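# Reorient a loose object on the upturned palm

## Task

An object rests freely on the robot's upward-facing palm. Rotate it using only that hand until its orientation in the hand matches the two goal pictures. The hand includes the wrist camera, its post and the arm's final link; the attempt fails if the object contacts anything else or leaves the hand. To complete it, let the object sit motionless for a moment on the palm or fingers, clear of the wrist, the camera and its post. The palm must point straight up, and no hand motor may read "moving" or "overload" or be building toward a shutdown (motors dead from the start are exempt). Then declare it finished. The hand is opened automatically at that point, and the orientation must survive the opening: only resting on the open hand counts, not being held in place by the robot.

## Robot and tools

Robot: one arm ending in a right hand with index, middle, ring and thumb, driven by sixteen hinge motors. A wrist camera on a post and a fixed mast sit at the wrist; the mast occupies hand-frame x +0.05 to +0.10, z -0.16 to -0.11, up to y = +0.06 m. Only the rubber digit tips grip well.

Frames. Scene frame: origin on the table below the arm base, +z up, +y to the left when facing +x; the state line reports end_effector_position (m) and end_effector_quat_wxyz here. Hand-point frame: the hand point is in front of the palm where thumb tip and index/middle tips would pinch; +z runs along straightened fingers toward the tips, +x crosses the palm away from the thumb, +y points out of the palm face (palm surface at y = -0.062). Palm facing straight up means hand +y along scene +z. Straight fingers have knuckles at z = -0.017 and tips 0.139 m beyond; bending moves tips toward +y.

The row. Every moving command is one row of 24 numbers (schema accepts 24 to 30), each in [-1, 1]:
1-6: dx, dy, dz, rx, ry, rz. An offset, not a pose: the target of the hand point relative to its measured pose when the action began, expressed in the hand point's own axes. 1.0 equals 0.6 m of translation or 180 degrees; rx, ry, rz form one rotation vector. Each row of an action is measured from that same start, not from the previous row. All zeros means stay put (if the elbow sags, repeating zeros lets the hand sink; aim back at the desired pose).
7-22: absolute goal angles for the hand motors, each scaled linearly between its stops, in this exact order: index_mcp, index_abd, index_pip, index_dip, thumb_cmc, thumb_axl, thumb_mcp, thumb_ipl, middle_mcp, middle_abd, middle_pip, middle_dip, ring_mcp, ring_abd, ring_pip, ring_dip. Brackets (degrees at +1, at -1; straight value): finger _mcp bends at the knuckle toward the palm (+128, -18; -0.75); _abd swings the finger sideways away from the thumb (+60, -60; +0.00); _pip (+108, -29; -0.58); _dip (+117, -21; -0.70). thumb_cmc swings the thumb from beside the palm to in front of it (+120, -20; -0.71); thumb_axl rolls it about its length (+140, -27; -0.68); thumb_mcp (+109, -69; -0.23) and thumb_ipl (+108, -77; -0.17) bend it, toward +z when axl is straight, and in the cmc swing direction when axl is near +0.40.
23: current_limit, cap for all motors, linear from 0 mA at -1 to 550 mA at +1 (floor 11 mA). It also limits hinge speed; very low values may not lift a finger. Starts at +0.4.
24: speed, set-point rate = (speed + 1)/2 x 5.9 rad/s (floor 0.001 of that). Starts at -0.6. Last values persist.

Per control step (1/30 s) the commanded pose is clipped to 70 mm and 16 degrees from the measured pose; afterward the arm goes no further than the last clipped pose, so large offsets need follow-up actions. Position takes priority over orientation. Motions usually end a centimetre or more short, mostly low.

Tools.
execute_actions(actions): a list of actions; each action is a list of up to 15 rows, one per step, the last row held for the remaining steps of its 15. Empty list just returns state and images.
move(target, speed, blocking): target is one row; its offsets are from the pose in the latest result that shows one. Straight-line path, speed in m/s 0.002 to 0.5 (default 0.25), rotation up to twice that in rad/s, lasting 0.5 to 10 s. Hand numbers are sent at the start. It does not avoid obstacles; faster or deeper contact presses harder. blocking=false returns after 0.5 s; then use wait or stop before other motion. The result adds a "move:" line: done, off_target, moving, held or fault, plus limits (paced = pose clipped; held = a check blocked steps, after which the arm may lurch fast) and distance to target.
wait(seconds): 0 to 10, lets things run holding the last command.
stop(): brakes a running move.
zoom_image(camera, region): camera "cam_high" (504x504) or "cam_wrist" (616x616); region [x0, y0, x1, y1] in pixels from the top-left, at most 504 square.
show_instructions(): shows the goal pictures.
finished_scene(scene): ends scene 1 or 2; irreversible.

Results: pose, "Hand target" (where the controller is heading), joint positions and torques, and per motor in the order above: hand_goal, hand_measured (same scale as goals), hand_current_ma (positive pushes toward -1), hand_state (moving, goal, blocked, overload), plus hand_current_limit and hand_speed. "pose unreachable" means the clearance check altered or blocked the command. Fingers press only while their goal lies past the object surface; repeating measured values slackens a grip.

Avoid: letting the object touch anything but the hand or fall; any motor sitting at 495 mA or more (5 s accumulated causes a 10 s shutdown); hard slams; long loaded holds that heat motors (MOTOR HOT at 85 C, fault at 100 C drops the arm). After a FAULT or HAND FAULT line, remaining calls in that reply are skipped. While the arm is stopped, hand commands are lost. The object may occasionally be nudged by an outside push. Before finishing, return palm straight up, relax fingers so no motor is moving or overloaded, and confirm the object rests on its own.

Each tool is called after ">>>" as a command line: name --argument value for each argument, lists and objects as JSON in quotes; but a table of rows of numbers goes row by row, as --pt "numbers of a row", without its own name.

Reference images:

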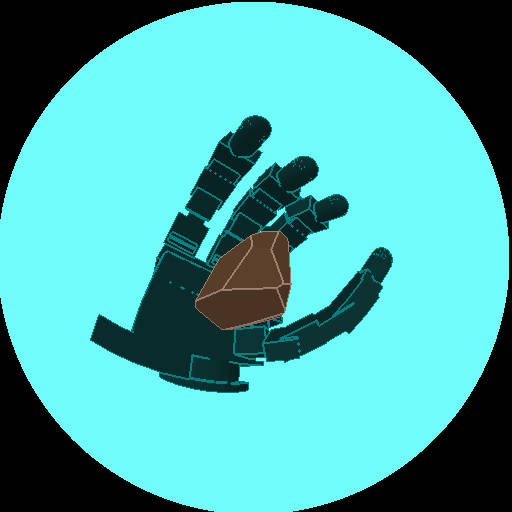

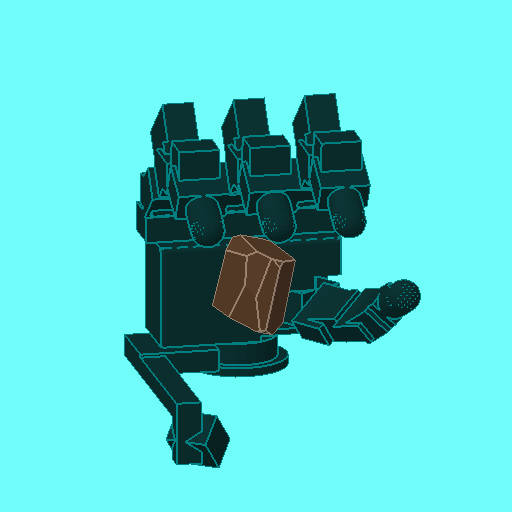

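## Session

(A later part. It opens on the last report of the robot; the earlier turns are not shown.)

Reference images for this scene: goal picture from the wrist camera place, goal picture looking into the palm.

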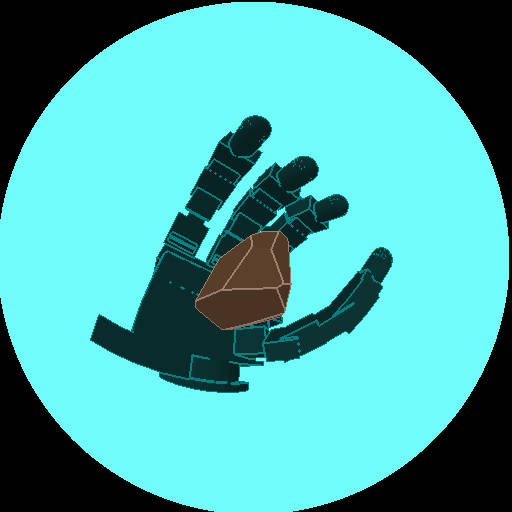

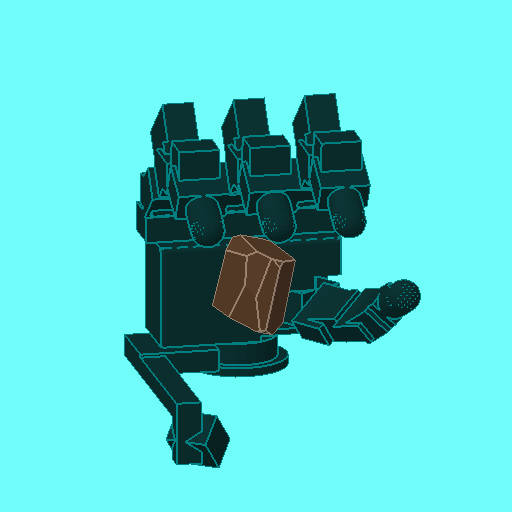

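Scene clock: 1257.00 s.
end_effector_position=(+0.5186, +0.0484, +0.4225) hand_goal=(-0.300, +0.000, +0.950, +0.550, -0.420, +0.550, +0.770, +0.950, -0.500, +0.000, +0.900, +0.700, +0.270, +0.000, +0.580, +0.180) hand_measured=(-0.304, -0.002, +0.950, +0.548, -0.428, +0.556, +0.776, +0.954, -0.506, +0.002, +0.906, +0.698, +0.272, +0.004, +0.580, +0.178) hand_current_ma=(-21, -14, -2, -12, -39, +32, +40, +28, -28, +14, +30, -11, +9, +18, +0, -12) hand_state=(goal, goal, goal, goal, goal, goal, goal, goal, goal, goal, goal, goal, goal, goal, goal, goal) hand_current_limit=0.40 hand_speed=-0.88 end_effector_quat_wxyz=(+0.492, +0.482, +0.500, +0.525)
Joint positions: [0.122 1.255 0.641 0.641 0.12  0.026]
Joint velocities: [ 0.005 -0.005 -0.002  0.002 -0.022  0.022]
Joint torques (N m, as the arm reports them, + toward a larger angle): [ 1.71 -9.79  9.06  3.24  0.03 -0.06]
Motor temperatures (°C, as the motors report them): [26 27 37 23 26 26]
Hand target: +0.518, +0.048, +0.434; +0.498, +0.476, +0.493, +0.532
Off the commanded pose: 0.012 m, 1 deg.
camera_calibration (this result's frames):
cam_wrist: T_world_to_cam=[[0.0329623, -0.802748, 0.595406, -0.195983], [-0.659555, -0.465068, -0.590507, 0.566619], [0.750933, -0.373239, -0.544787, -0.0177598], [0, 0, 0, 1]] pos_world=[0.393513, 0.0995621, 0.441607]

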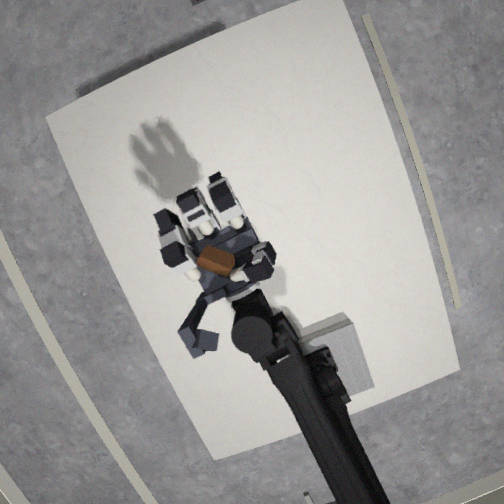

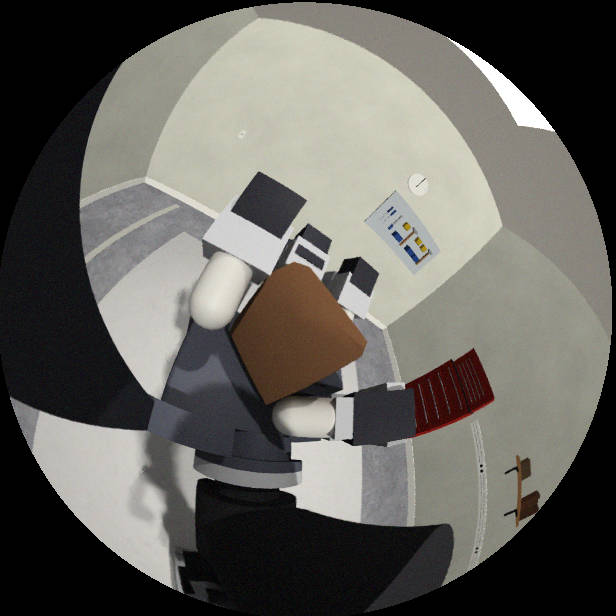

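>>> execute_actions --actions '[[[0,0.02,0,-0.008,0,0,-0.3,0,0.95,0.55,-0.62,0.5,0.83,0.97,-0.5,0,0.9,0.7,0.27,-0.15,0.56,0.16,0.4,-0.88]],[[0,0.02,0,-0.008,0,0,-0.3,0,0.95,0.55,-0.62,0.4,0.83,0.97,-0.5,0,0.9,0.7,0.27,-0.25,0.56,0.16,0.4,-0.88]],[[0,0.02,0,-0.008,0,0,-0.3,0,0.95,0.55,-0.45,0.41,0.79,0.96,-0.5,0,0.9,0.7,0.27,-0.3,0.56,0.16,0.4,-0.88]]]'

>>> zoom_image --camera "cam_high" --region '[130, 190, 290, 350]'

Scene clock: 1262.87 s.
end_effector_position=(+0.5186, +0.0484, +0.4225) hand_goal=(-0.300, +0.000, +0.950, +0.550, -0.450, +0.410, +0.790, +0.960, -0.500, +0.000, +0.900, +0.700, +0.270, -0.300, +0.560, +0.160) hand_measured=(-0.304, -0.002, +0.950, +0.548, -0.506, +0.408, +0.794, +0.964, -0.506, +0.002, +0.906, +0.698, +0.272, -0.298, +0.568, +0.164) hand_current_ma=(-21, -14, -2, -12, -60, -10, +31, +28, -28, +14, +30, -11, +6, +13, +37, +20) hand_state=(goal, goal, goal, goal, moving, goal, goal, goal, goal, goal, goal, goal, goal, goal, goal, goal) hand_current_limit=0.40 hand_speed=-0.88 end_effector_quat_wxyz=(+0.492, +0.482, +0.500, +0.525)
Joint positions: [0.122 1.255 0.641 0.641 0.12  0.026]
Joint velocities: [ 0.005 -0.015  0.012  0.022  0.007 -0.051]
Joint torques (N m, as the arm reports them, + toward a larger angle): [ 1.87 -9.92  9.02  3.26  0.02 -0.07]
Motor temperatures (°C, as the motors report them): [26 27 37 23 26 26]
Hand target: +0.518, +0.048, +0.434; +0.498, +0.476, +0.493, +0.532
Off the commanded pose: 0.012 m, 1 deg.
camera_calibration (this result's frames):
cam_wrist: T_world_to_cam=[[0.0329623, -0.802748, 0.595406, -0.195983], [-0.659555, -0.465068, -0.590507, 0.566619], [0.750933, -0.373239, -0.544787, -0.0177598], [0, 0, 0, 1]] pos_world=[0.393513, 0.0995621, 0.441607]

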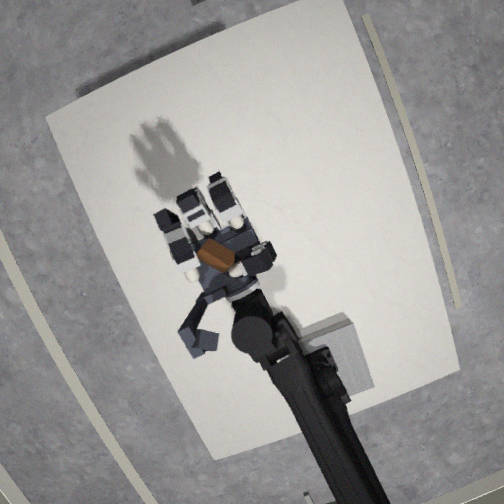

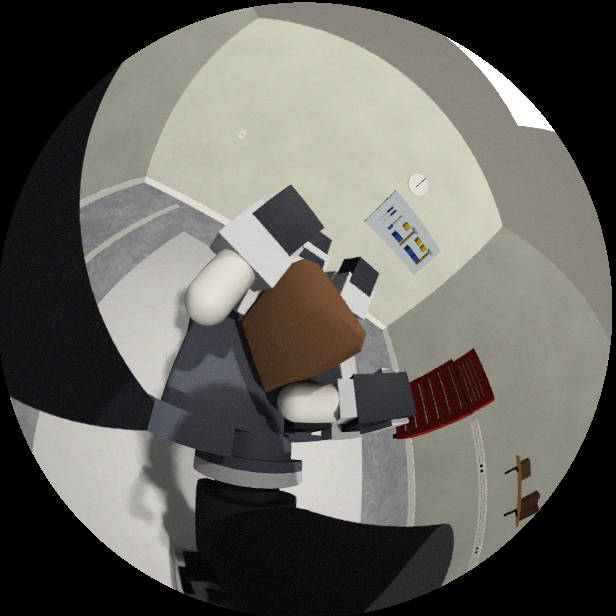

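Region (130, 190, 290, 350) of cam_high's 504x504 image, scaled by 3.150, with more detail than that image has.

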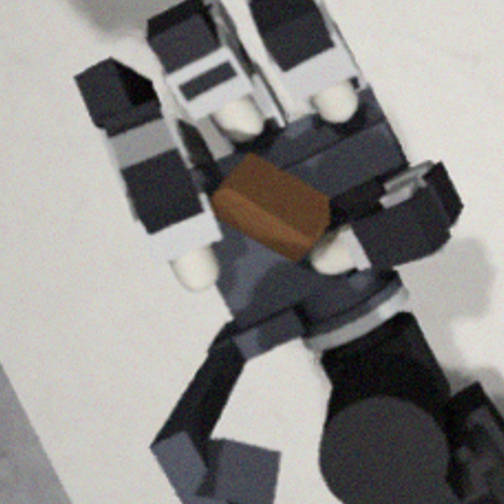

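>>> execute_actions --actions '[[[0,0.02,0,-0.008,0,0,-0.3,0,0.95,0.55,-0.7,0.38,0.84,0.97,-0.5,0,0.9,0.7,0.3,-0.38,0.55,0.13,0.4,-0.85]],[[0,0.02,0,-0.008,0,0,-0.3,0,0.95,0.55,-0.72,0.24,0.84,0.97,-0.5,0,0.9,0.7,0.3,-0.38,0.55,0.13,0.4,-0.85]],[[0,0.02,0,-0.008,0,0,-0.3,0,0.95,0.55,-0.55,0.25,0.82,0.96,-0.5,0,0.9,0.7,0.3,-0.38,0.55,0.13,0.4,-0.85]]]'

>>> zoom_image --camera "cam_high" --region '[130, 190, 290, 350]'

Scene clock: 1269.10 s.
end_effector_position=(+0.5186, +0.0484, +0.4225) hand_goal=(-0.300, +0.000, +0.950, +0.550, -0.550, +0.250, +0.820, +0.960, -0.500, +0.000, +0.900, +0.700, +0.300, -0.380, +0.550, +0.130) hand_measured=(-0.304, -0.002, +0.950, +0.548, -0.576, +0.248, +0.824, +0.964, -0.506, +0.002, +0.906, +0.698, +0.296, -0.378, +0.556, +0.134) hand_current_ma=(-21, -14, -2, -12, -64, -15, +29, +31, -28, +14, +30, -11, -23, +12, +37, +21) hand_state=(goal, goal, goal, goal, moving, goal, goal, goal, goal, goal, goal, goal, goal, goal, goal, goal) hand_current_limit=0.40 hand_speed=-0.85 end_effector_quat_wxyz=(+0.492, +0.482, +0.500, +0.525)
Joint positions: [0.122 1.255 0.641 0.641 0.12  0.026]
Joint velocities: [ 0.005 -0.015  0.012 -0.002  0.007  0.007]
Joint torques (N m, as the arm reports them, + toward a larger angle): [ 1.7  -9.84  9.02  3.3   0.02 -0.08]
Motor temperatures (°C, as the motors report them): [26 27 37 23 26 26]
Hand target: +0.518, +0.048, +0.434; +0.498, +0.476, +0.493, +0.532
Off the commanded pose: 0.012 m, 1 deg.
camera_calibration (this result's frames):
cam_wrist: T_world_to_cam=[[0.0329623, -0.802748, 0.595406, -0.195983], [-0.659555, -0.465068, -0.590507, 0.566619], [0.750933, -0.373239, -0.544787, -0.0177598], [0, 0, 0, 1]] pos_world=[0.393513, 0.0995621, 0.441607]

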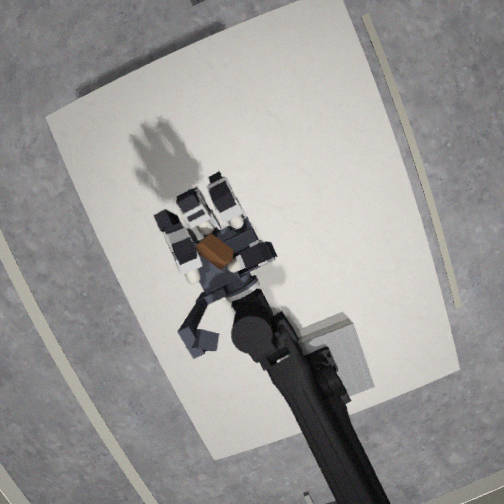

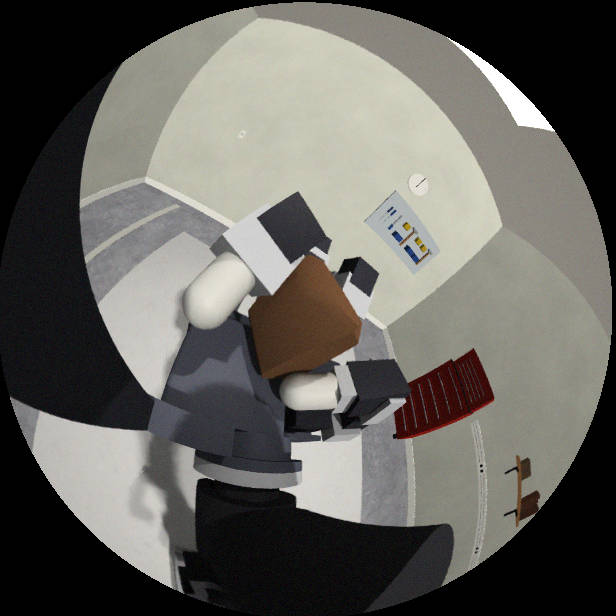

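Region (130, 190, 290, 350) of cam_high's 504x504 image, scaled by 3.150, with more detail than that image has.

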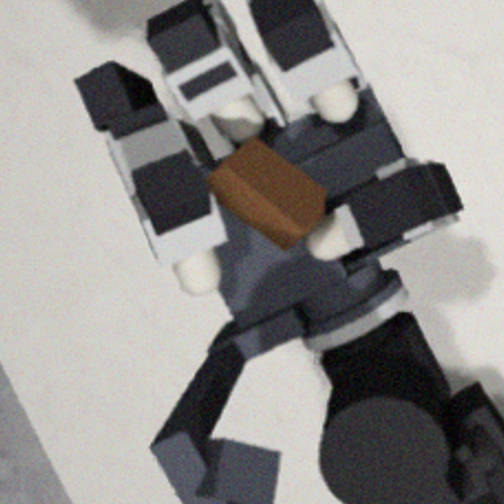

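>>> execute_actions --actions '[[[0,0.02,0,-0.008,0,0,-0.35,-0.3,0.97,0.6,-0.8,0.35,0.85,0.97,-0.55,-0.1,0.87,0.72,0.3,-0.38,0.55,0.13,0.4,-0.8]],[[0,0.02,0,-0.008,0,0,-0.3,-0.55,0.97,0.55,-0.95,0.4,0.86,0.97,-0.55,-0.1,0.87,0.72,0.3,-0.38,0.55,0.13,0.4,-0.8]],[[0,0.02,0,-0.008,0,0,-0.12,-0.55,0.97,0.46,-0.95,0.4,0.86,0.97,-0.55,-0.1,0.87,0.72,0.3,-0.38,0.55,0.13,0.4,-0.85]]]'

>>> zoom_image --camera "cam_high" --region '[130, 190, 290, 350]'

Scene clock: 1278.87 s.
end_effector_position=(+0.5186, +0.0484, +0.4225) hand_goal=(-0.120, -0.550, +0.970, +0.460, -0.950, +0.400, +0.860, +0.970, -0.550, -0.100, +0.870, +0.720, +0.300, -0.380, +0.550, +0.130) hand_measured=(-0.168, -0.548, +0.970, +0.464, -0.950, +0.398, +0.860, +0.970, -0.556, -0.098, +0.876, +0.718, +0.296, -0.378, +0.556, +0.134) hand_current_ma=(-91, +13, -3, +19, -4, -16, -5, -3, -29, +14, +28, -11, -22, +12, +37, +21) hand_state=(moving, goal, goal, goal, goal, goal, goal, goal, goal, goal, goal, goal, goal, goal, goal, goal) hand_current_limit=0.40 hand_speed=-0.85 end_effector_quat_wxyz=(+0.492, +0.482, +0.500, +0.525)
Joint positions: [0.122 1.255 0.641 0.641 0.12  0.026]
Joint velocities: [ 0.015 -0.005  0.002 -0.007  0.007  0.022]
Joint torques (N m, as the arm reports them, + toward a larger angle): [ 1.58 -9.82  9.03  3.27  0.03 -0.09]
Motor temperatures (°C, as the motors report them): [26 27 37 23 26 26]
Hand target: +0.518, +0.048, +0.434; +0.498, +0.476, +0.493, +0.532
Off the commanded pose: 0.012 m, 1 deg.
camera_calibration (this result's frames):
cam_wrist: T_world_to_cam=[[0.0329623, -0.802748, 0.595406, -0.195983], [-0.659555, -0.465068, -0.590507, 0.566619], [0.750933, -0.373239, -0.544787, -0.0177598], [0, 0, 0, 1]] pos_world=[0.393513, 0.0995621, 0.441607]

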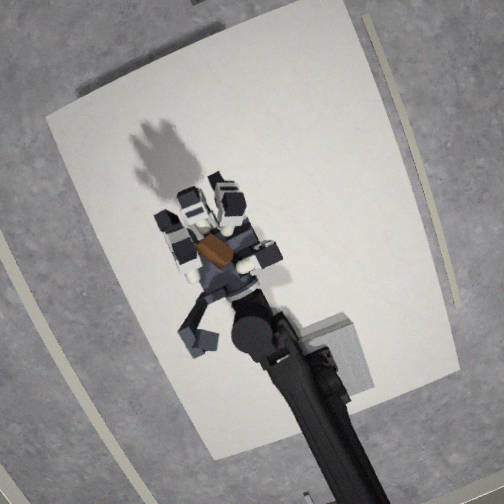

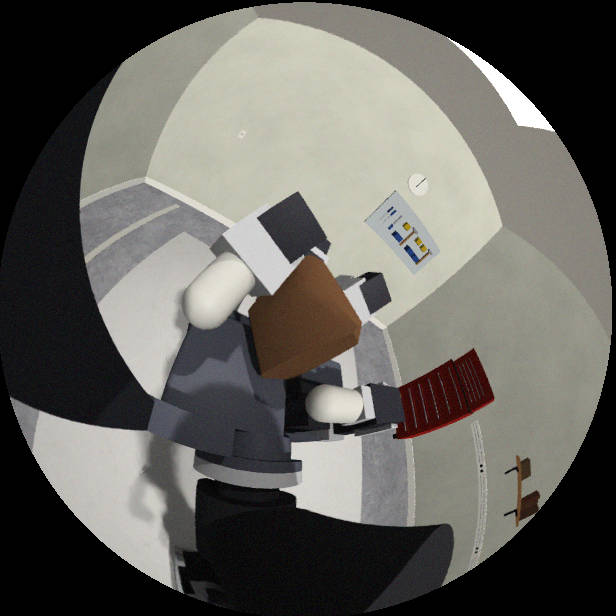

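Region (130, 190, 290, 350) of cam_high's 504x504 image, scaled by 3.150, with more detail than that image has.

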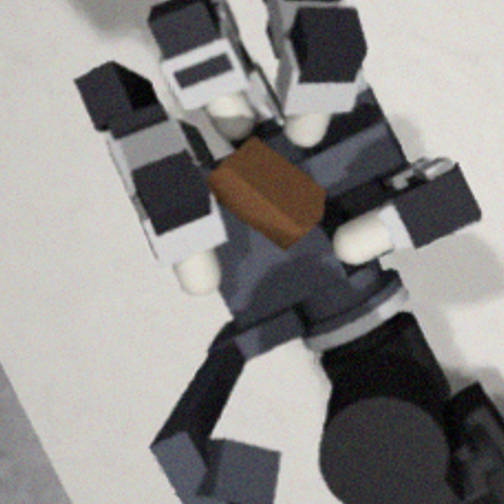

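>>> execute_actions --actions '[[[0,0.02,0,-0.008,0,0,0.02,-0.4,0.95,0.4,-0.95,0.4,0.86,0.97,-0.55,-0.1,0.87,0.72,0.3,-0.38,0.55,0.13,0.4,-0.85]],[[0,0.02,0,-0.008,0,0,0.15,-0.4,0.91,0.33,-0.95,0.4,0.86,0.97,-0.55,-0.1,0.87,0.72,0.3,-0.38,0.55,0.13,0.4,-0.88]]]'

>>> zoom_image --camera "cam_high" --region '[130, 190, 290, 350]'

Scene clock: 1282.60 s.
end_effector_position=(+0.5186, +0.0484, +0.4225) hand_goal=(+0.150, -0.400, +0.910, +0.330, -0.950, +0.400, +0.860, +0.970, -0.550, -0.100, +0.870, +0.720, +0.300, -0.380, +0.550, +0.130) hand_measured=(+0.118, -0.404, +0.912, +0.334, -0.950, +0.398, +0.860, +0.970, -0.556, -0.098, +0.876, +0.718, +0.296, -0.378, +0.556, +0.134) hand_current_ma=(-152, -17, -6, +19, -4, -16, -5, -3, -29, +14, +28, -11, -22, +12, +37, +21) hand_state=(moving, goal, moving, goal, goal, goal, goal, goal, goal, goal, goal, goal, goal, goal, goal, goal) hand_current_limit=0.40 hand_speed=-0.88 end_effector_quat_wxyz=(+0.492, +0.482, +0.500, +0.525)
Joint positions: [0.122 1.255 0.641 0.641 0.12  0.026]
Joint velocities: [ 0.005  0.015  0.027  0.002 -0.022 -0.007]
Joint torques (N m, as the arm reports them, + toward a larger angle): [ 1.81 -9.57  9.04  3.27  0.02 -0.1 ]
Motor temperatures (°C, as the motors report them): [26 27 37 23 26 26]
Hand target: +0.518, +0.048, +0.434; +0.498, +0.476, +0.493, +0.532
Off the commanded pose: 0.012 m, 1 deg.
camera_calibration (this result's frames):
cam_wrist: T_world_to_cam=[[0.0329623, -0.802748, 0.595406, -0.195983], [-0.659555, -0.465068, -0.590507, 0.566619], [0.750933, -0.373239, -0.544787, -0.0177598], [0, 0, 0, 1]] pos_world=[0.393513, 0.0995621, 0.441607]

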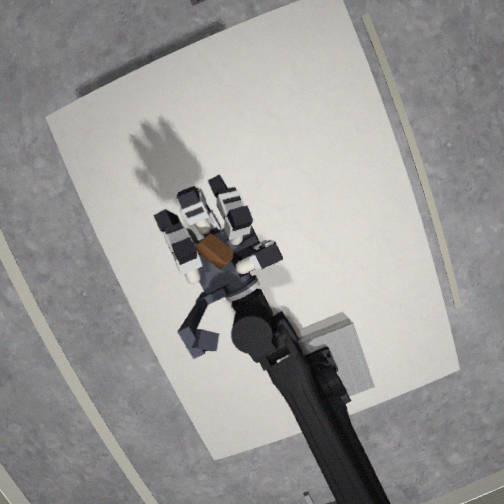

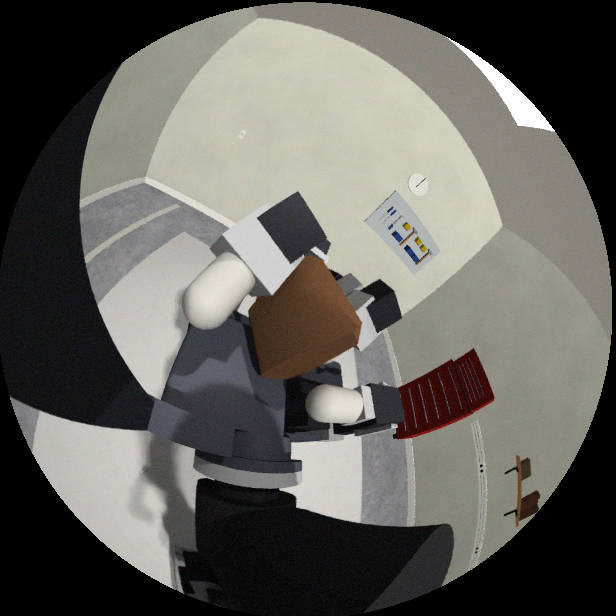

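Region (130, 190, 290, 350) of cam_high's 504x504 image, scaled by 3.150, with more detail than that image has.

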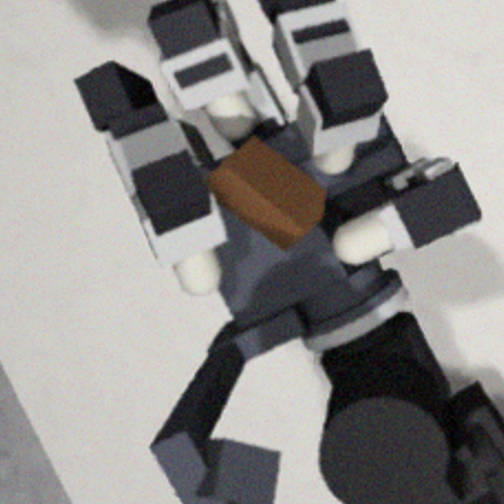

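>>> execute_actions --actions '[[[0,0.02,0,-0.008,0,0,0.12,-0.65,0.93,0.36,-0.95,0.4,0.86,0.97,-0.55,-0.1,0.87,0.72,0.3,-0.38,0.55,0.13,0.4,-0.88]],[[0,0.02,0,-0.008,0,0,0.12,-0.9,0.93,0.36,-0.95,0.4,0.86,0.97,-0.55,-0.1,0.87,0.72,0.3,-0.38,0.55,0.13,0.4,-0.88]]]'

>>> zoom_image --camera "cam_high" --region '[130, 190, 290, 350]'

Scene clock: 1287.33 s.
end_effector_position=(+0.5186, +0.0484, +0.4225) hand_goal=(+0.120, -0.900, +0.930, +0.360, -0.950, +0.400, +0.860, +0.970, -0.550, -0.100, +0.870, +0.720, +0.300, -0.380, +0.550, +0.130) hand_measured=(+0.116, -0.710, +0.930, +0.358, -0.950, +0.398, +0.860, +0.970, -0.556, -0.098, +0.876, +0.718, +0.296, -0.378, +0.556, +0.134) hand_current_ma=(-19, +23, -2, -13, -4, -16, -5, -3, -29, +14, +28, -11, -22, +12, +37, +21) hand_state=(goal, moving, goal, goal, goal, goal, goal, goal, goal, goal, goal, goal, goal, goal, goal, goal) hand_current_limit=0.40 hand_speed=-0.88 end_effector_quat_wxyz=(+0.492, +0.482, +0.500, +0.525)
Joint positions: [0.122 1.255 0.641 0.641 0.12  0.026]
Joint velocities: [-0.005  0.005 -0.007 -0.002 -0.022 -0.022]
Joint torques (N m, as the arm reports them, + toward a larger angle): [ 1.86 -9.85  9.02  3.27  0.03 -0.09]
Motor temperatures (°C, as the motors report them): [26 27 37 23 26 26]
Hand target: +0.518, +0.048, +0.434; +0.498, +0.476, +0.493, +0.532
Off the commanded pose: 0.012 m, 1 deg.
camera_calibration (this result's frames):
cam_wrist: T_world_to_cam=[[0.0329623, -0.802748, 0.595406, -0.195983], [-0.659555, -0.465068, -0.590507, 0.566619], [0.750933, -0.373239, -0.544787, -0.0177598], [0, 0, 0, 1]] pos_world=[0.393513, 0.0995621, 0.441607]

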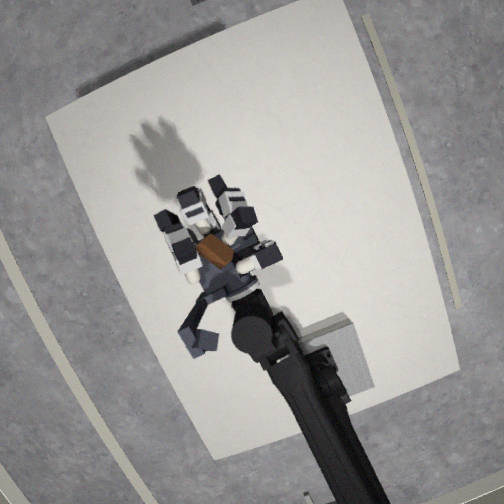

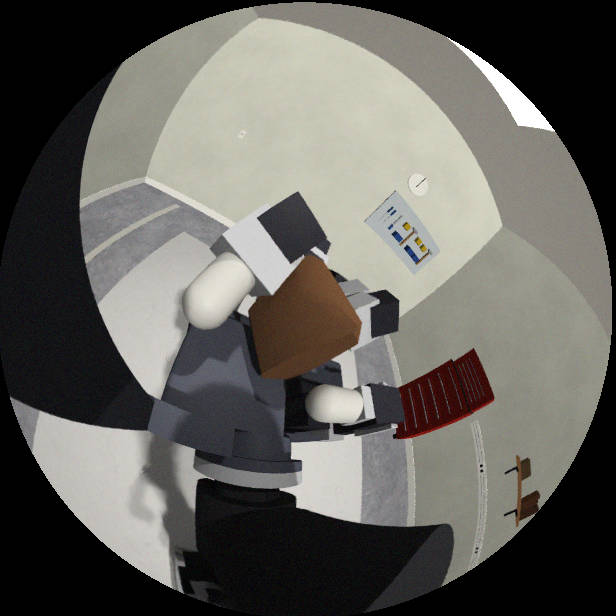

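Region (130, 190, 290, 350) of cam_high's 504x504 image, scaled by 3.150, with more detail than that image has.

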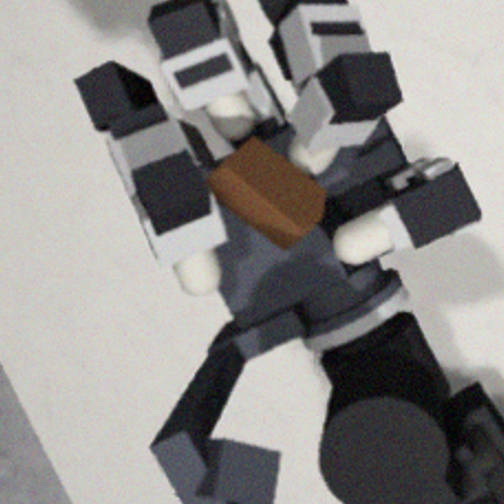

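Tip close to T. Now advance the index toward the wrist.

>>> execute_actions --actions '[[[0,0.02,0,-0.008,0,0,0.22,-0.85,0.9,0.3,-0.95,0.4,0.86,0.97,-0.55,-0.1,0.87,0.72,0.3,-0.38,0.55,0.13,0.4,-0.88]],[[0,0.02,0,-0.008,0,0,0.32,-0.9,0.85,0.24,-0.95,0.4,0.86,0.97,-0.55,-0.1,0.87,0.72,0.3,-0.38,0.55,0.13,0.4,-0.88]]]'

>>> zoom_image --camera "cam_high" --region '[130, 190, 290, 350]'

Scene clock: 1296.50 s.
end_effector_position=(+0.5186, +0.0484, +0.4225) hand_goal=(+0.320, -0.900, +0.850, +0.240, -0.950, +0.400, +0.860, +0.970, -0.550, -0.100, +0.870, +0.720, +0.300, -0.380, +0.550, +0.130) hand_measured=(+0.316, -0.898, +0.856, +0.244, -0.950, +0.398, +0.860, +0.970, -0.556, -0.098, +0.876, +0.718, +0.296, -0.378, +0.556, +0.134) hand_current_ma=(-14, +9, +33, +17, -4, -16, -5, -3, -29, +14, +28, -11, -21, +11, +27, +20) hand_state=(moving, goal, goal, goal, goal, goal, goal, goal, goal, goal, goal, goal, goal, goal, goal, goal) hand_current_limit=0.40 hand_speed=-0.88 end_effector_quat_wxyz=(+0.492, +0.482, +0.500, +0.525)
Joint positions: [0.122 1.255 0.641 0.641 0.12  0.026]
Joint velocities: [ 0.005 -0.005  0.007 -0.007  0.022 -0.007]
Joint torques (N m, as the arm reports them, + toward a larger angle): [ 1.69 -9.82  8.98  3.21  0.02 -0.09]
Motor temperatures (°C, as the motors report them): [26 27 37 23 26 26]
Hand target: +0.518, +0.048, +0.434; +0.498, +0.476, +0.493, +0.532
Off the commanded pose: 0.012 m, 1 deg.
camera_calibration (this result's frames):
cam_wrist: T_world_to_cam=[[0.0329623, -0.802748, 0.595406, -0.195983], [-0.659555, -0.465068, -0.590507, 0.566619], [0.750933, -0.373239, -0.544787, -0.0177598], [0, 0, 0, 1]] pos_world=[0.393513, 0.0995621, 0.441607]

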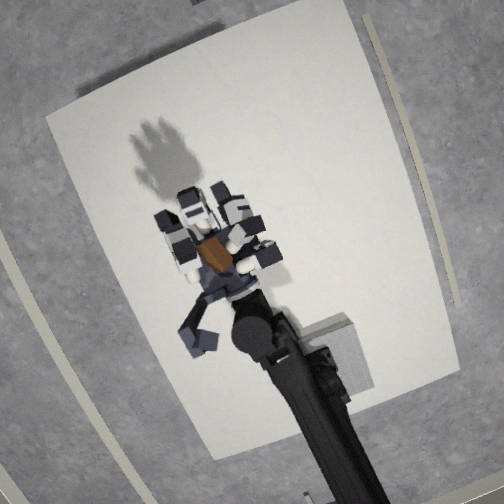

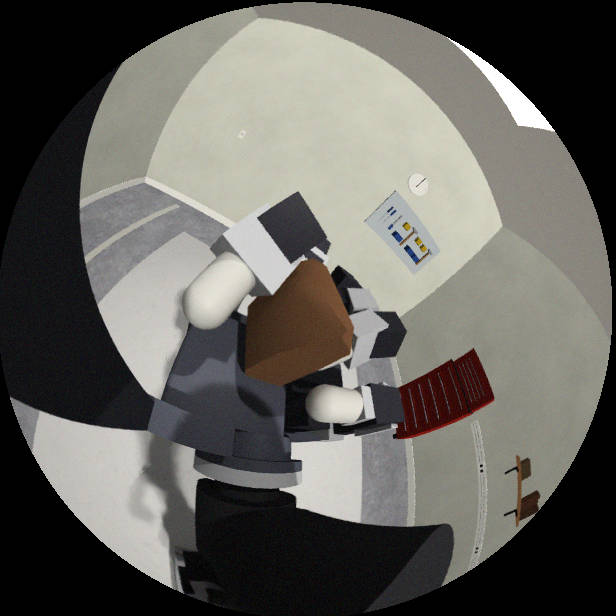

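Region (130, 190, 290, 350) of cam_high's 504x504 image, scaled by 3.150, with more detail than that image has.

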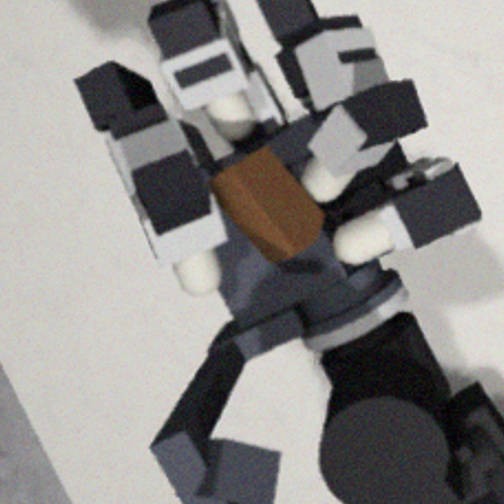

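>>> execute_actions --actions '[[[0,0.02,0,-0.008,0,0,0.4,-0.97,0.8,0.2,-1,0.5,0.86,0.97,-0.55,-0.1,0.87,0.72,0.3,-0.4,0.55,0.13,0.4,-0.88]],[[0,0.02,0,-0.008,0,0,0.48,-1,0.72,0.14,-1,0.55,0.86,0.97,-0.55,-0.1,0.87,0.72,0.3,-0.42,0.55,0.13,0.4,-0.88]]]'

>>> zoom_image --camera "cam_high" --region '[130, 190, 290, 350]'

Scene clock: 1301.17 s.
end_effector_position=(+0.5186, +0.0484, +0.4225) hand_goal=(+0.480, -1.000, +0.720, +0.140, -1.000, +0.550, +0.860, +0.970, -0.550, -0.100, +0.870, +0.720, +0.300, -0.420, +0.550, +0.130) hand_measured=(+0.480, -0.998, +0.726, +0.144, -1.000, +0.548, +0.860, +0.970, -0.556, -0.098, +0.876, +0.718, +0.296, -0.416, +0.556, +0.134) hand_current_ma=(-5, +7, +30, +16, +0, -11, -5, -3, -29, +14, +28, -11, -21, +15, +27, +20) hand_state=(goal, goal, goal, goal, goal, goal, goal, goal, goal, goal, goal, goal, goal, goal, goal, goal) hand_current_limit=0.40 hand_speed=-0.88 end_effector_quat_wxyz=(+0.492, +0.482, +0.500, +0.525)
Joint positions: [0.122 1.255 0.641 0.641 0.12  0.026]
Joint velocities: [-0.015  0.005 -0.002  0.002  0.037 -0.037]
Joint torques (N m, as the arm reports them, + toward a larger angle): [ 1.92 -9.84  9.    3.2   0.03 -0.1 ]
Motor temperatures (°C, as the motors report them): [26 27 37 23 26 26]
Hand target: +0.518, +0.048, +0.434; +0.498, +0.476, +0.493, +0.532
Off the commanded pose: 0.012 m, 1 deg.
camera_calibration (this result's frames):
cam_wrist: T_world_to_cam=[[0.0329623, -0.802748, 0.595406, -0.195983], [-0.659555, -0.465068, -0.590507, 0.566619], [0.750933, -0.373239, -0.544787, -0.0177598], [0, 0, 0, 1]] pos_world=[0.393513, 0.0995621, 0.441607]

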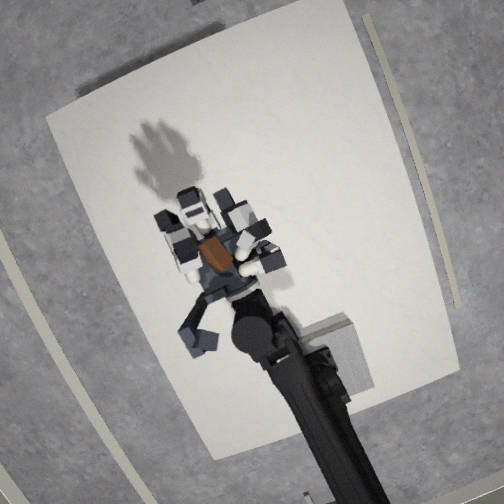

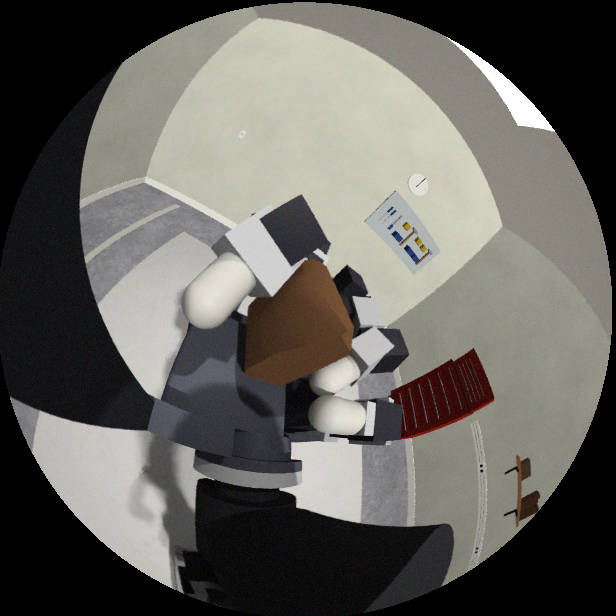

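Region (130, 190, 290, 350) of cam_high's 504x504 image, scaled by 3.150, with more detail than that image has.

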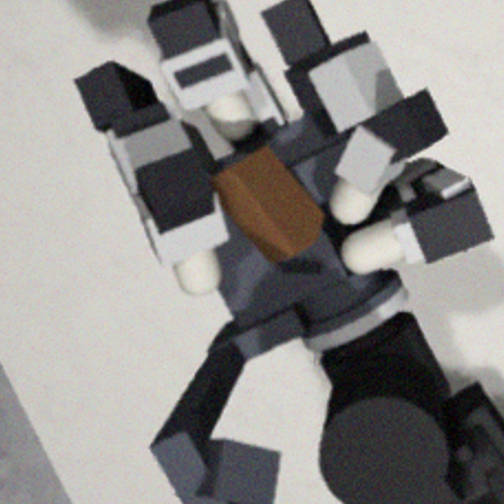

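>>> execute_actions --actions '[[[0,0.02,0,-0.008,0,0,0.4,-0.5,0.82,0.22,-1,0.45,0.86,0.97,-0.55,-0.1,0.87,0.72,0.3,-0.42,0.55,0.13,0.4,-0.75]],[[0,0.02,0,-0.008,0,0,0.0,-0.1,0.95,0.4,-1,0.3,0.86,0.97,-0.55,-0.1,0.87,0.72,0.3,-0.42,0.55,0.13,0.4,-0.75]],[[0,0.02,0,-0.008,0,0,-0.3,0,0.95,0.55,-1,0.12,0.86,0.97,-0.55,-0.1,0.87,0.72,0.3,-0.42,0.55,0.13,0.4,-0.75]]]'

>>> zoom_image --camera "cam_high" --region '[130, 190, 290, 350]'

Scene clock: 1308.43 s.
end_effector_position=(+0.5186, +0.0484, +0.4225) hand_goal=(-0.300, +0.000, +0.950, +0.550, -1.000, +0.120, +0.860, +0.970, -0.550, -0.100, +0.870, +0.720, +0.300, -0.420, +0.550, +0.130) hand_measured=(-0.136, -0.010, +0.950, +0.548, -1.000, +0.124, +0.860, +0.970, -0.556, -0.098, +0.876, +0.718, +0.296, -0.416, +0.556, +0.134) hand_current_ma=(+16, -5, -1, -13, +0, +23, -5, -3, -29, +14, +28, -11, -21, +15, +27, +20) hand_state=(moving, moving, goal, goal, goal, goal, goal, goal, goal, goal, goal, goal, goal, goal, goal, goal) hand_current_limit=0.40 hand_speed=-0.75 end_effector_quat_wxyz=(+0.492, +0.482, +0.500, +0.525)
Joint positions: [0.122 1.255 0.641 0.641 0.12  0.026]
Joint velocities: [-0.015 -0.015 -0.007 -0.002  0.022  0.037]
Joint torques (N m, as the arm reports them, + toward a larger angle): [ 1.75 -9.8   9.05  3.27  0.02 -0.08]
Motor temperatures (°C, as the motors report them): [26 27 37 23 26 26]
Hand target: +0.518, +0.048, +0.434; +0.498, +0.476, +0.493, +0.532
Off the commanded pose: 0.012 m, 1 deg.
camera_calibration (this result's frames):
cam_wrist: T_world_to_cam=[[0.0329623, -0.802748, 0.595406, -0.195983], [-0.659555, -0.465068, -0.590507, 0.566619], [0.750933, -0.373239, -0.544787, -0.0177598], [0, 0, 0, 1]] pos_world=[0.393513, 0.0995621, 0.441607]

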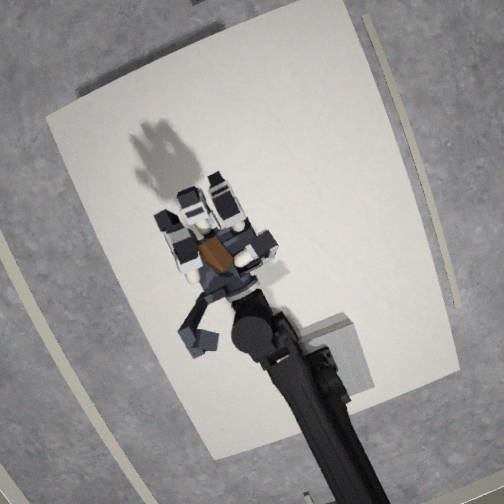

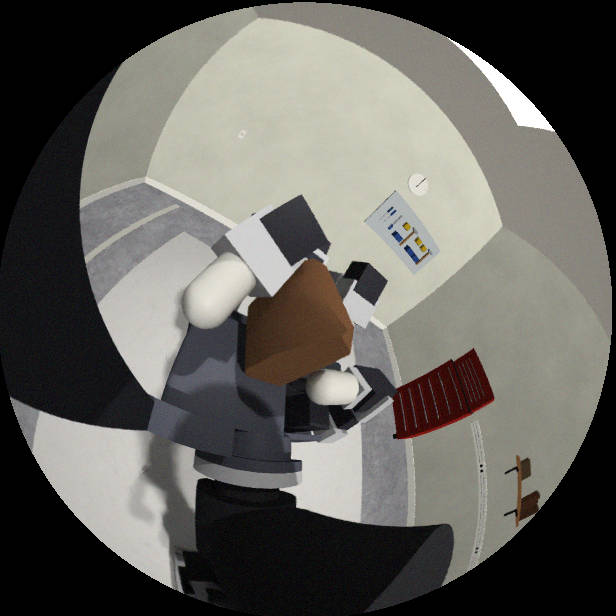

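Region (130, 190, 290, 350) of cam_high's 504x504 image, scaled by 3.150, with more detail than that image has.

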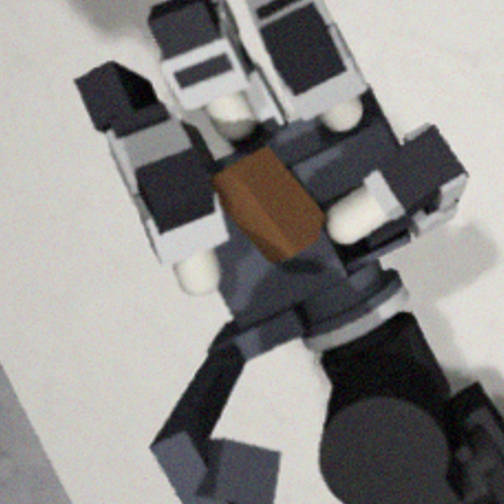

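>>> execute_actions --actions '[[[0,0.02,0,-0.008,0,0,-0.3,0,0.95,0.55,-1,-0.02,0.86,0.97,-0.55,-0.1,0.87,0.72,0.3,-0.42,0.55,0.13,0.4,-0.85]],[[0,0.02,0,-0.008,0,0,-0.3,0,0.95,0.55,-0.82,0.02,0.85,0.97,-0.55,-0.1,0.87,0.72,0.3,-0.42,0.55,0.13,0.4,-0.88]],[[0,0.02,0,-0.008,0,0,-0.3,0,0.95,0.55,-0.68,0.08,0.84,0.97,-0.55,-0.1,0.87,0.72,0.3,-0.42,0.55,0.13,0.4,-0.88]]]'

>>> zoom_image --camera "cam_high" --region '[130, 190, 290, 350]'

Scene clock: 1313.87 s.
end_effector_position=(+0.5186, +0.0484, +0.4225) hand_goal=(-0.300, +0.000, +0.950, +0.550, -0.680, +0.080, +0.840, +0.970, -0.550, -0.100, +0.870, +0.720, +0.300, -0.420, +0.550, +0.130) hand_measured=(-0.304, -0.002, +0.950, +0.548, -0.760, +0.082, +0.834, +0.970, -0.556, -0.098, +0.876, +0.718, +0.296, -0.418, +0.556, +0.134) hand_current_ma=(-21, -14, -1, -12, -53, +13, -18, -1, -29, +14, +28, -11, -21, +10, +27, +20) hand_state=(goal, goal, goal, goal, moving, goal, moving, goal, goal, goal, goal, goal, goal, goal, goal, goal) hand_current_limit=0.40 hand_speed=-0.88 end_effector_quat_wxyz=(+0.492, +0.482, +0.500, +0.525)
Joint positions: [0.122 1.255 0.641 0.641 0.12  0.026]
Joint velocities: [-0.005 -0.015  0.002 -0.002  0.007  0.022]
Joint torques (N m, as the arm reports them, + toward a larger angle): [ 1.71 -9.92  9.03  3.32  0.03 -0.09]
Motor temperatures (°C, as the motors report them): [26 27 37 23 26 26]
Hand target: +0.518, +0.048, +0.434; +0.498, +0.476, +0.493, +0.532
Off the commanded pose: 0.012 m, 1 deg.
camera_calibration (this result's frames):
cam_wrist: T_world_to_cam=[[0.0329623, -0.802748, 0.595406, -0.195983], [-0.659555, -0.465068, -0.590507, 0.566619], [0.750933, -0.373239, -0.544787, -0.0177598], [0, 0, 0, 1]] pos_world=[0.393513, 0.0995621, 0.441607]

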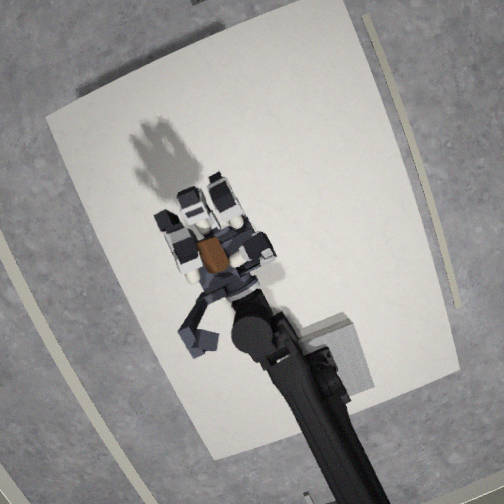

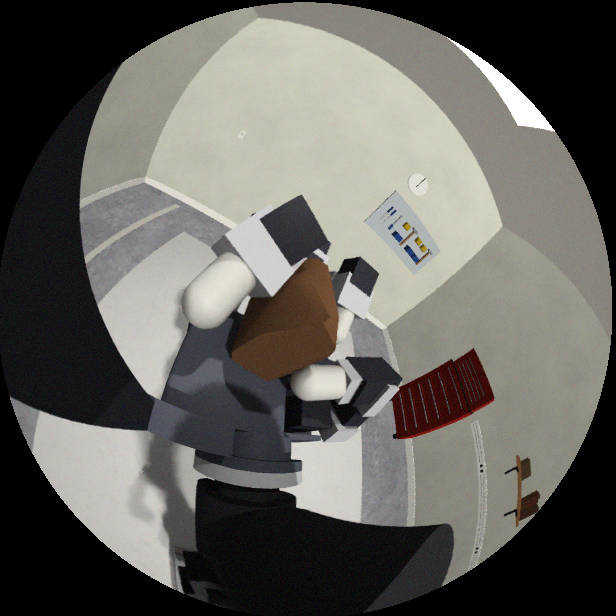

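Region (130, 190, 290, 350) of cam_high's 504x504 image, scaled by 3.150, with more detail than that image has.

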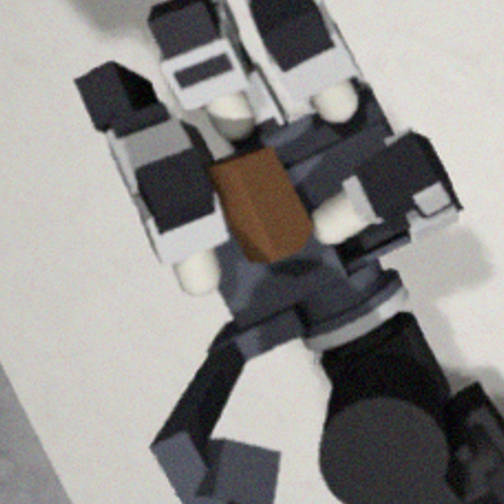

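>>> execute_actions --actions '[[[0,0.02,0,-0.008,0,0,-0.3,0,0.95,0.55,-0.58,0.12,0.83,0.97,-0.55,-0.1,0.87,0.72,0.25,-0.5,0.55,0.1,0.4,-0.88]]]'

>>> zoom_image --camera "cam_high" --region '[130, 190, 290, 350]'

Scene clock: 1317.70 s.
end_effector_position=(+0.5186, +0.0484, +0.4225) hand_goal=(-0.300, +0.000, +0.950, +0.550, -0.580, +0.120, +0.830, +0.970, -0.550, -0.100, +0.870, +0.720, +0.250, -0.500, +0.550, +0.100) hand_measured=(-0.304, -0.002, +0.950, +0.548, -0.592, +0.116, +0.832, +0.970, -0.556, -0.098, +0.876, +0.718, +0.250, -0.498, +0.556, +0.104) hand_current_ma=(-21, -14, -1, -12, -61, -22, +16, -1, -29, +14, +28, -11, +5, +12, +27, +20) hand_state=(goal, goal, goal, goal, goal, goal, goal, goal, goal, goal, goal, goal, goal, goal, goal, goal) hand_current_limit=0.40 hand_speed=-0.88 end_effector_quat_wxyz=(+0.492, +0.482, +0.500, +0.525)
Joint positions: [0.122 1.255 0.641 0.641 0.12  0.026]
Joint velocities: [ 0.005 -0.005  0.002 -0.002  0.022 -0.022]
Joint torques (N m, as the arm reports them, + toward a larger angle): [ 1.85 -9.97  9.05  3.3   0.03 -0.09]
Motor temperatures (°C, as the motors report them): [26 27 37 23 26 26]
Hand target: +0.518, +0.048, +0.434; +0.498, +0.476, +0.493, +0.532
Off the commanded pose: 0.012 m, 1 deg.
camera_calibration (this result's frames):
cam_wrist: T_world_to_cam=[[0.0329623, -0.802748, 0.595406, -0.195983], [-0.659555, -0.465068, -0.590507, 0.566619], [0.750933, -0.373239, -0.544787, -0.0177598], [0, 0, 0, 1]] pos_world=[0.393513, 0.0995621, 0.441607]

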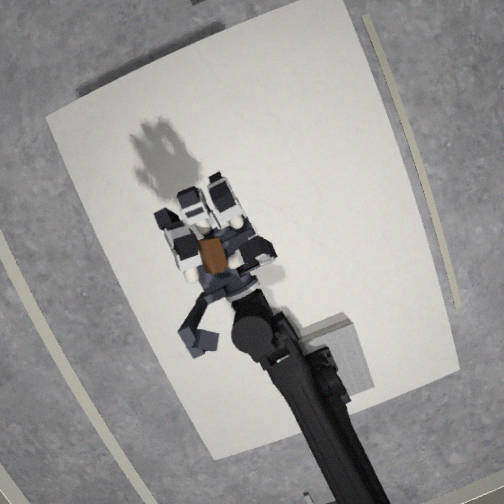

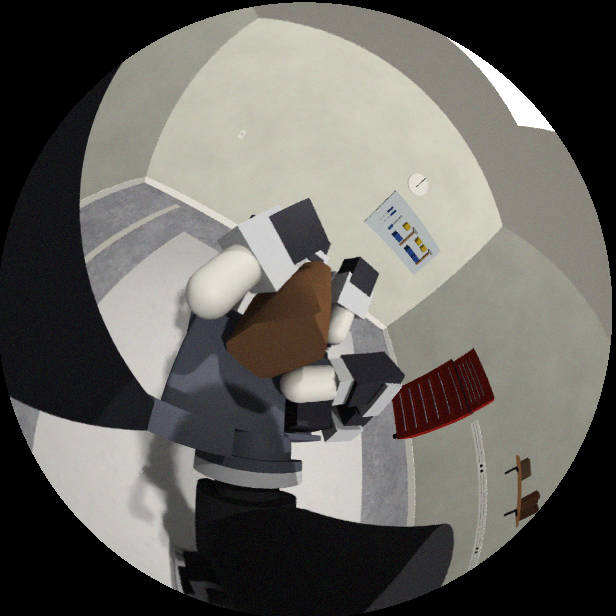

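Region (130, 190, 290, 350) of cam_high's 504x504 image, scaled by 3.150, with more detail than that image has.

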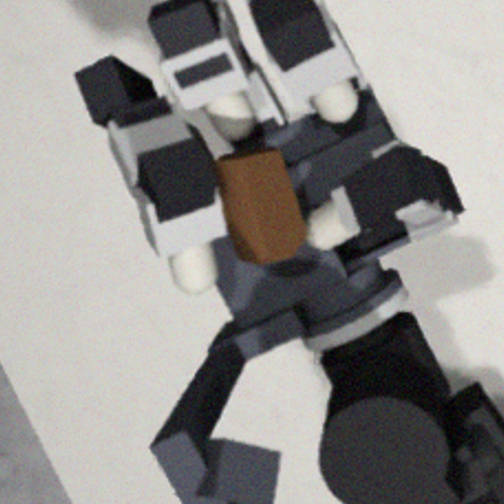

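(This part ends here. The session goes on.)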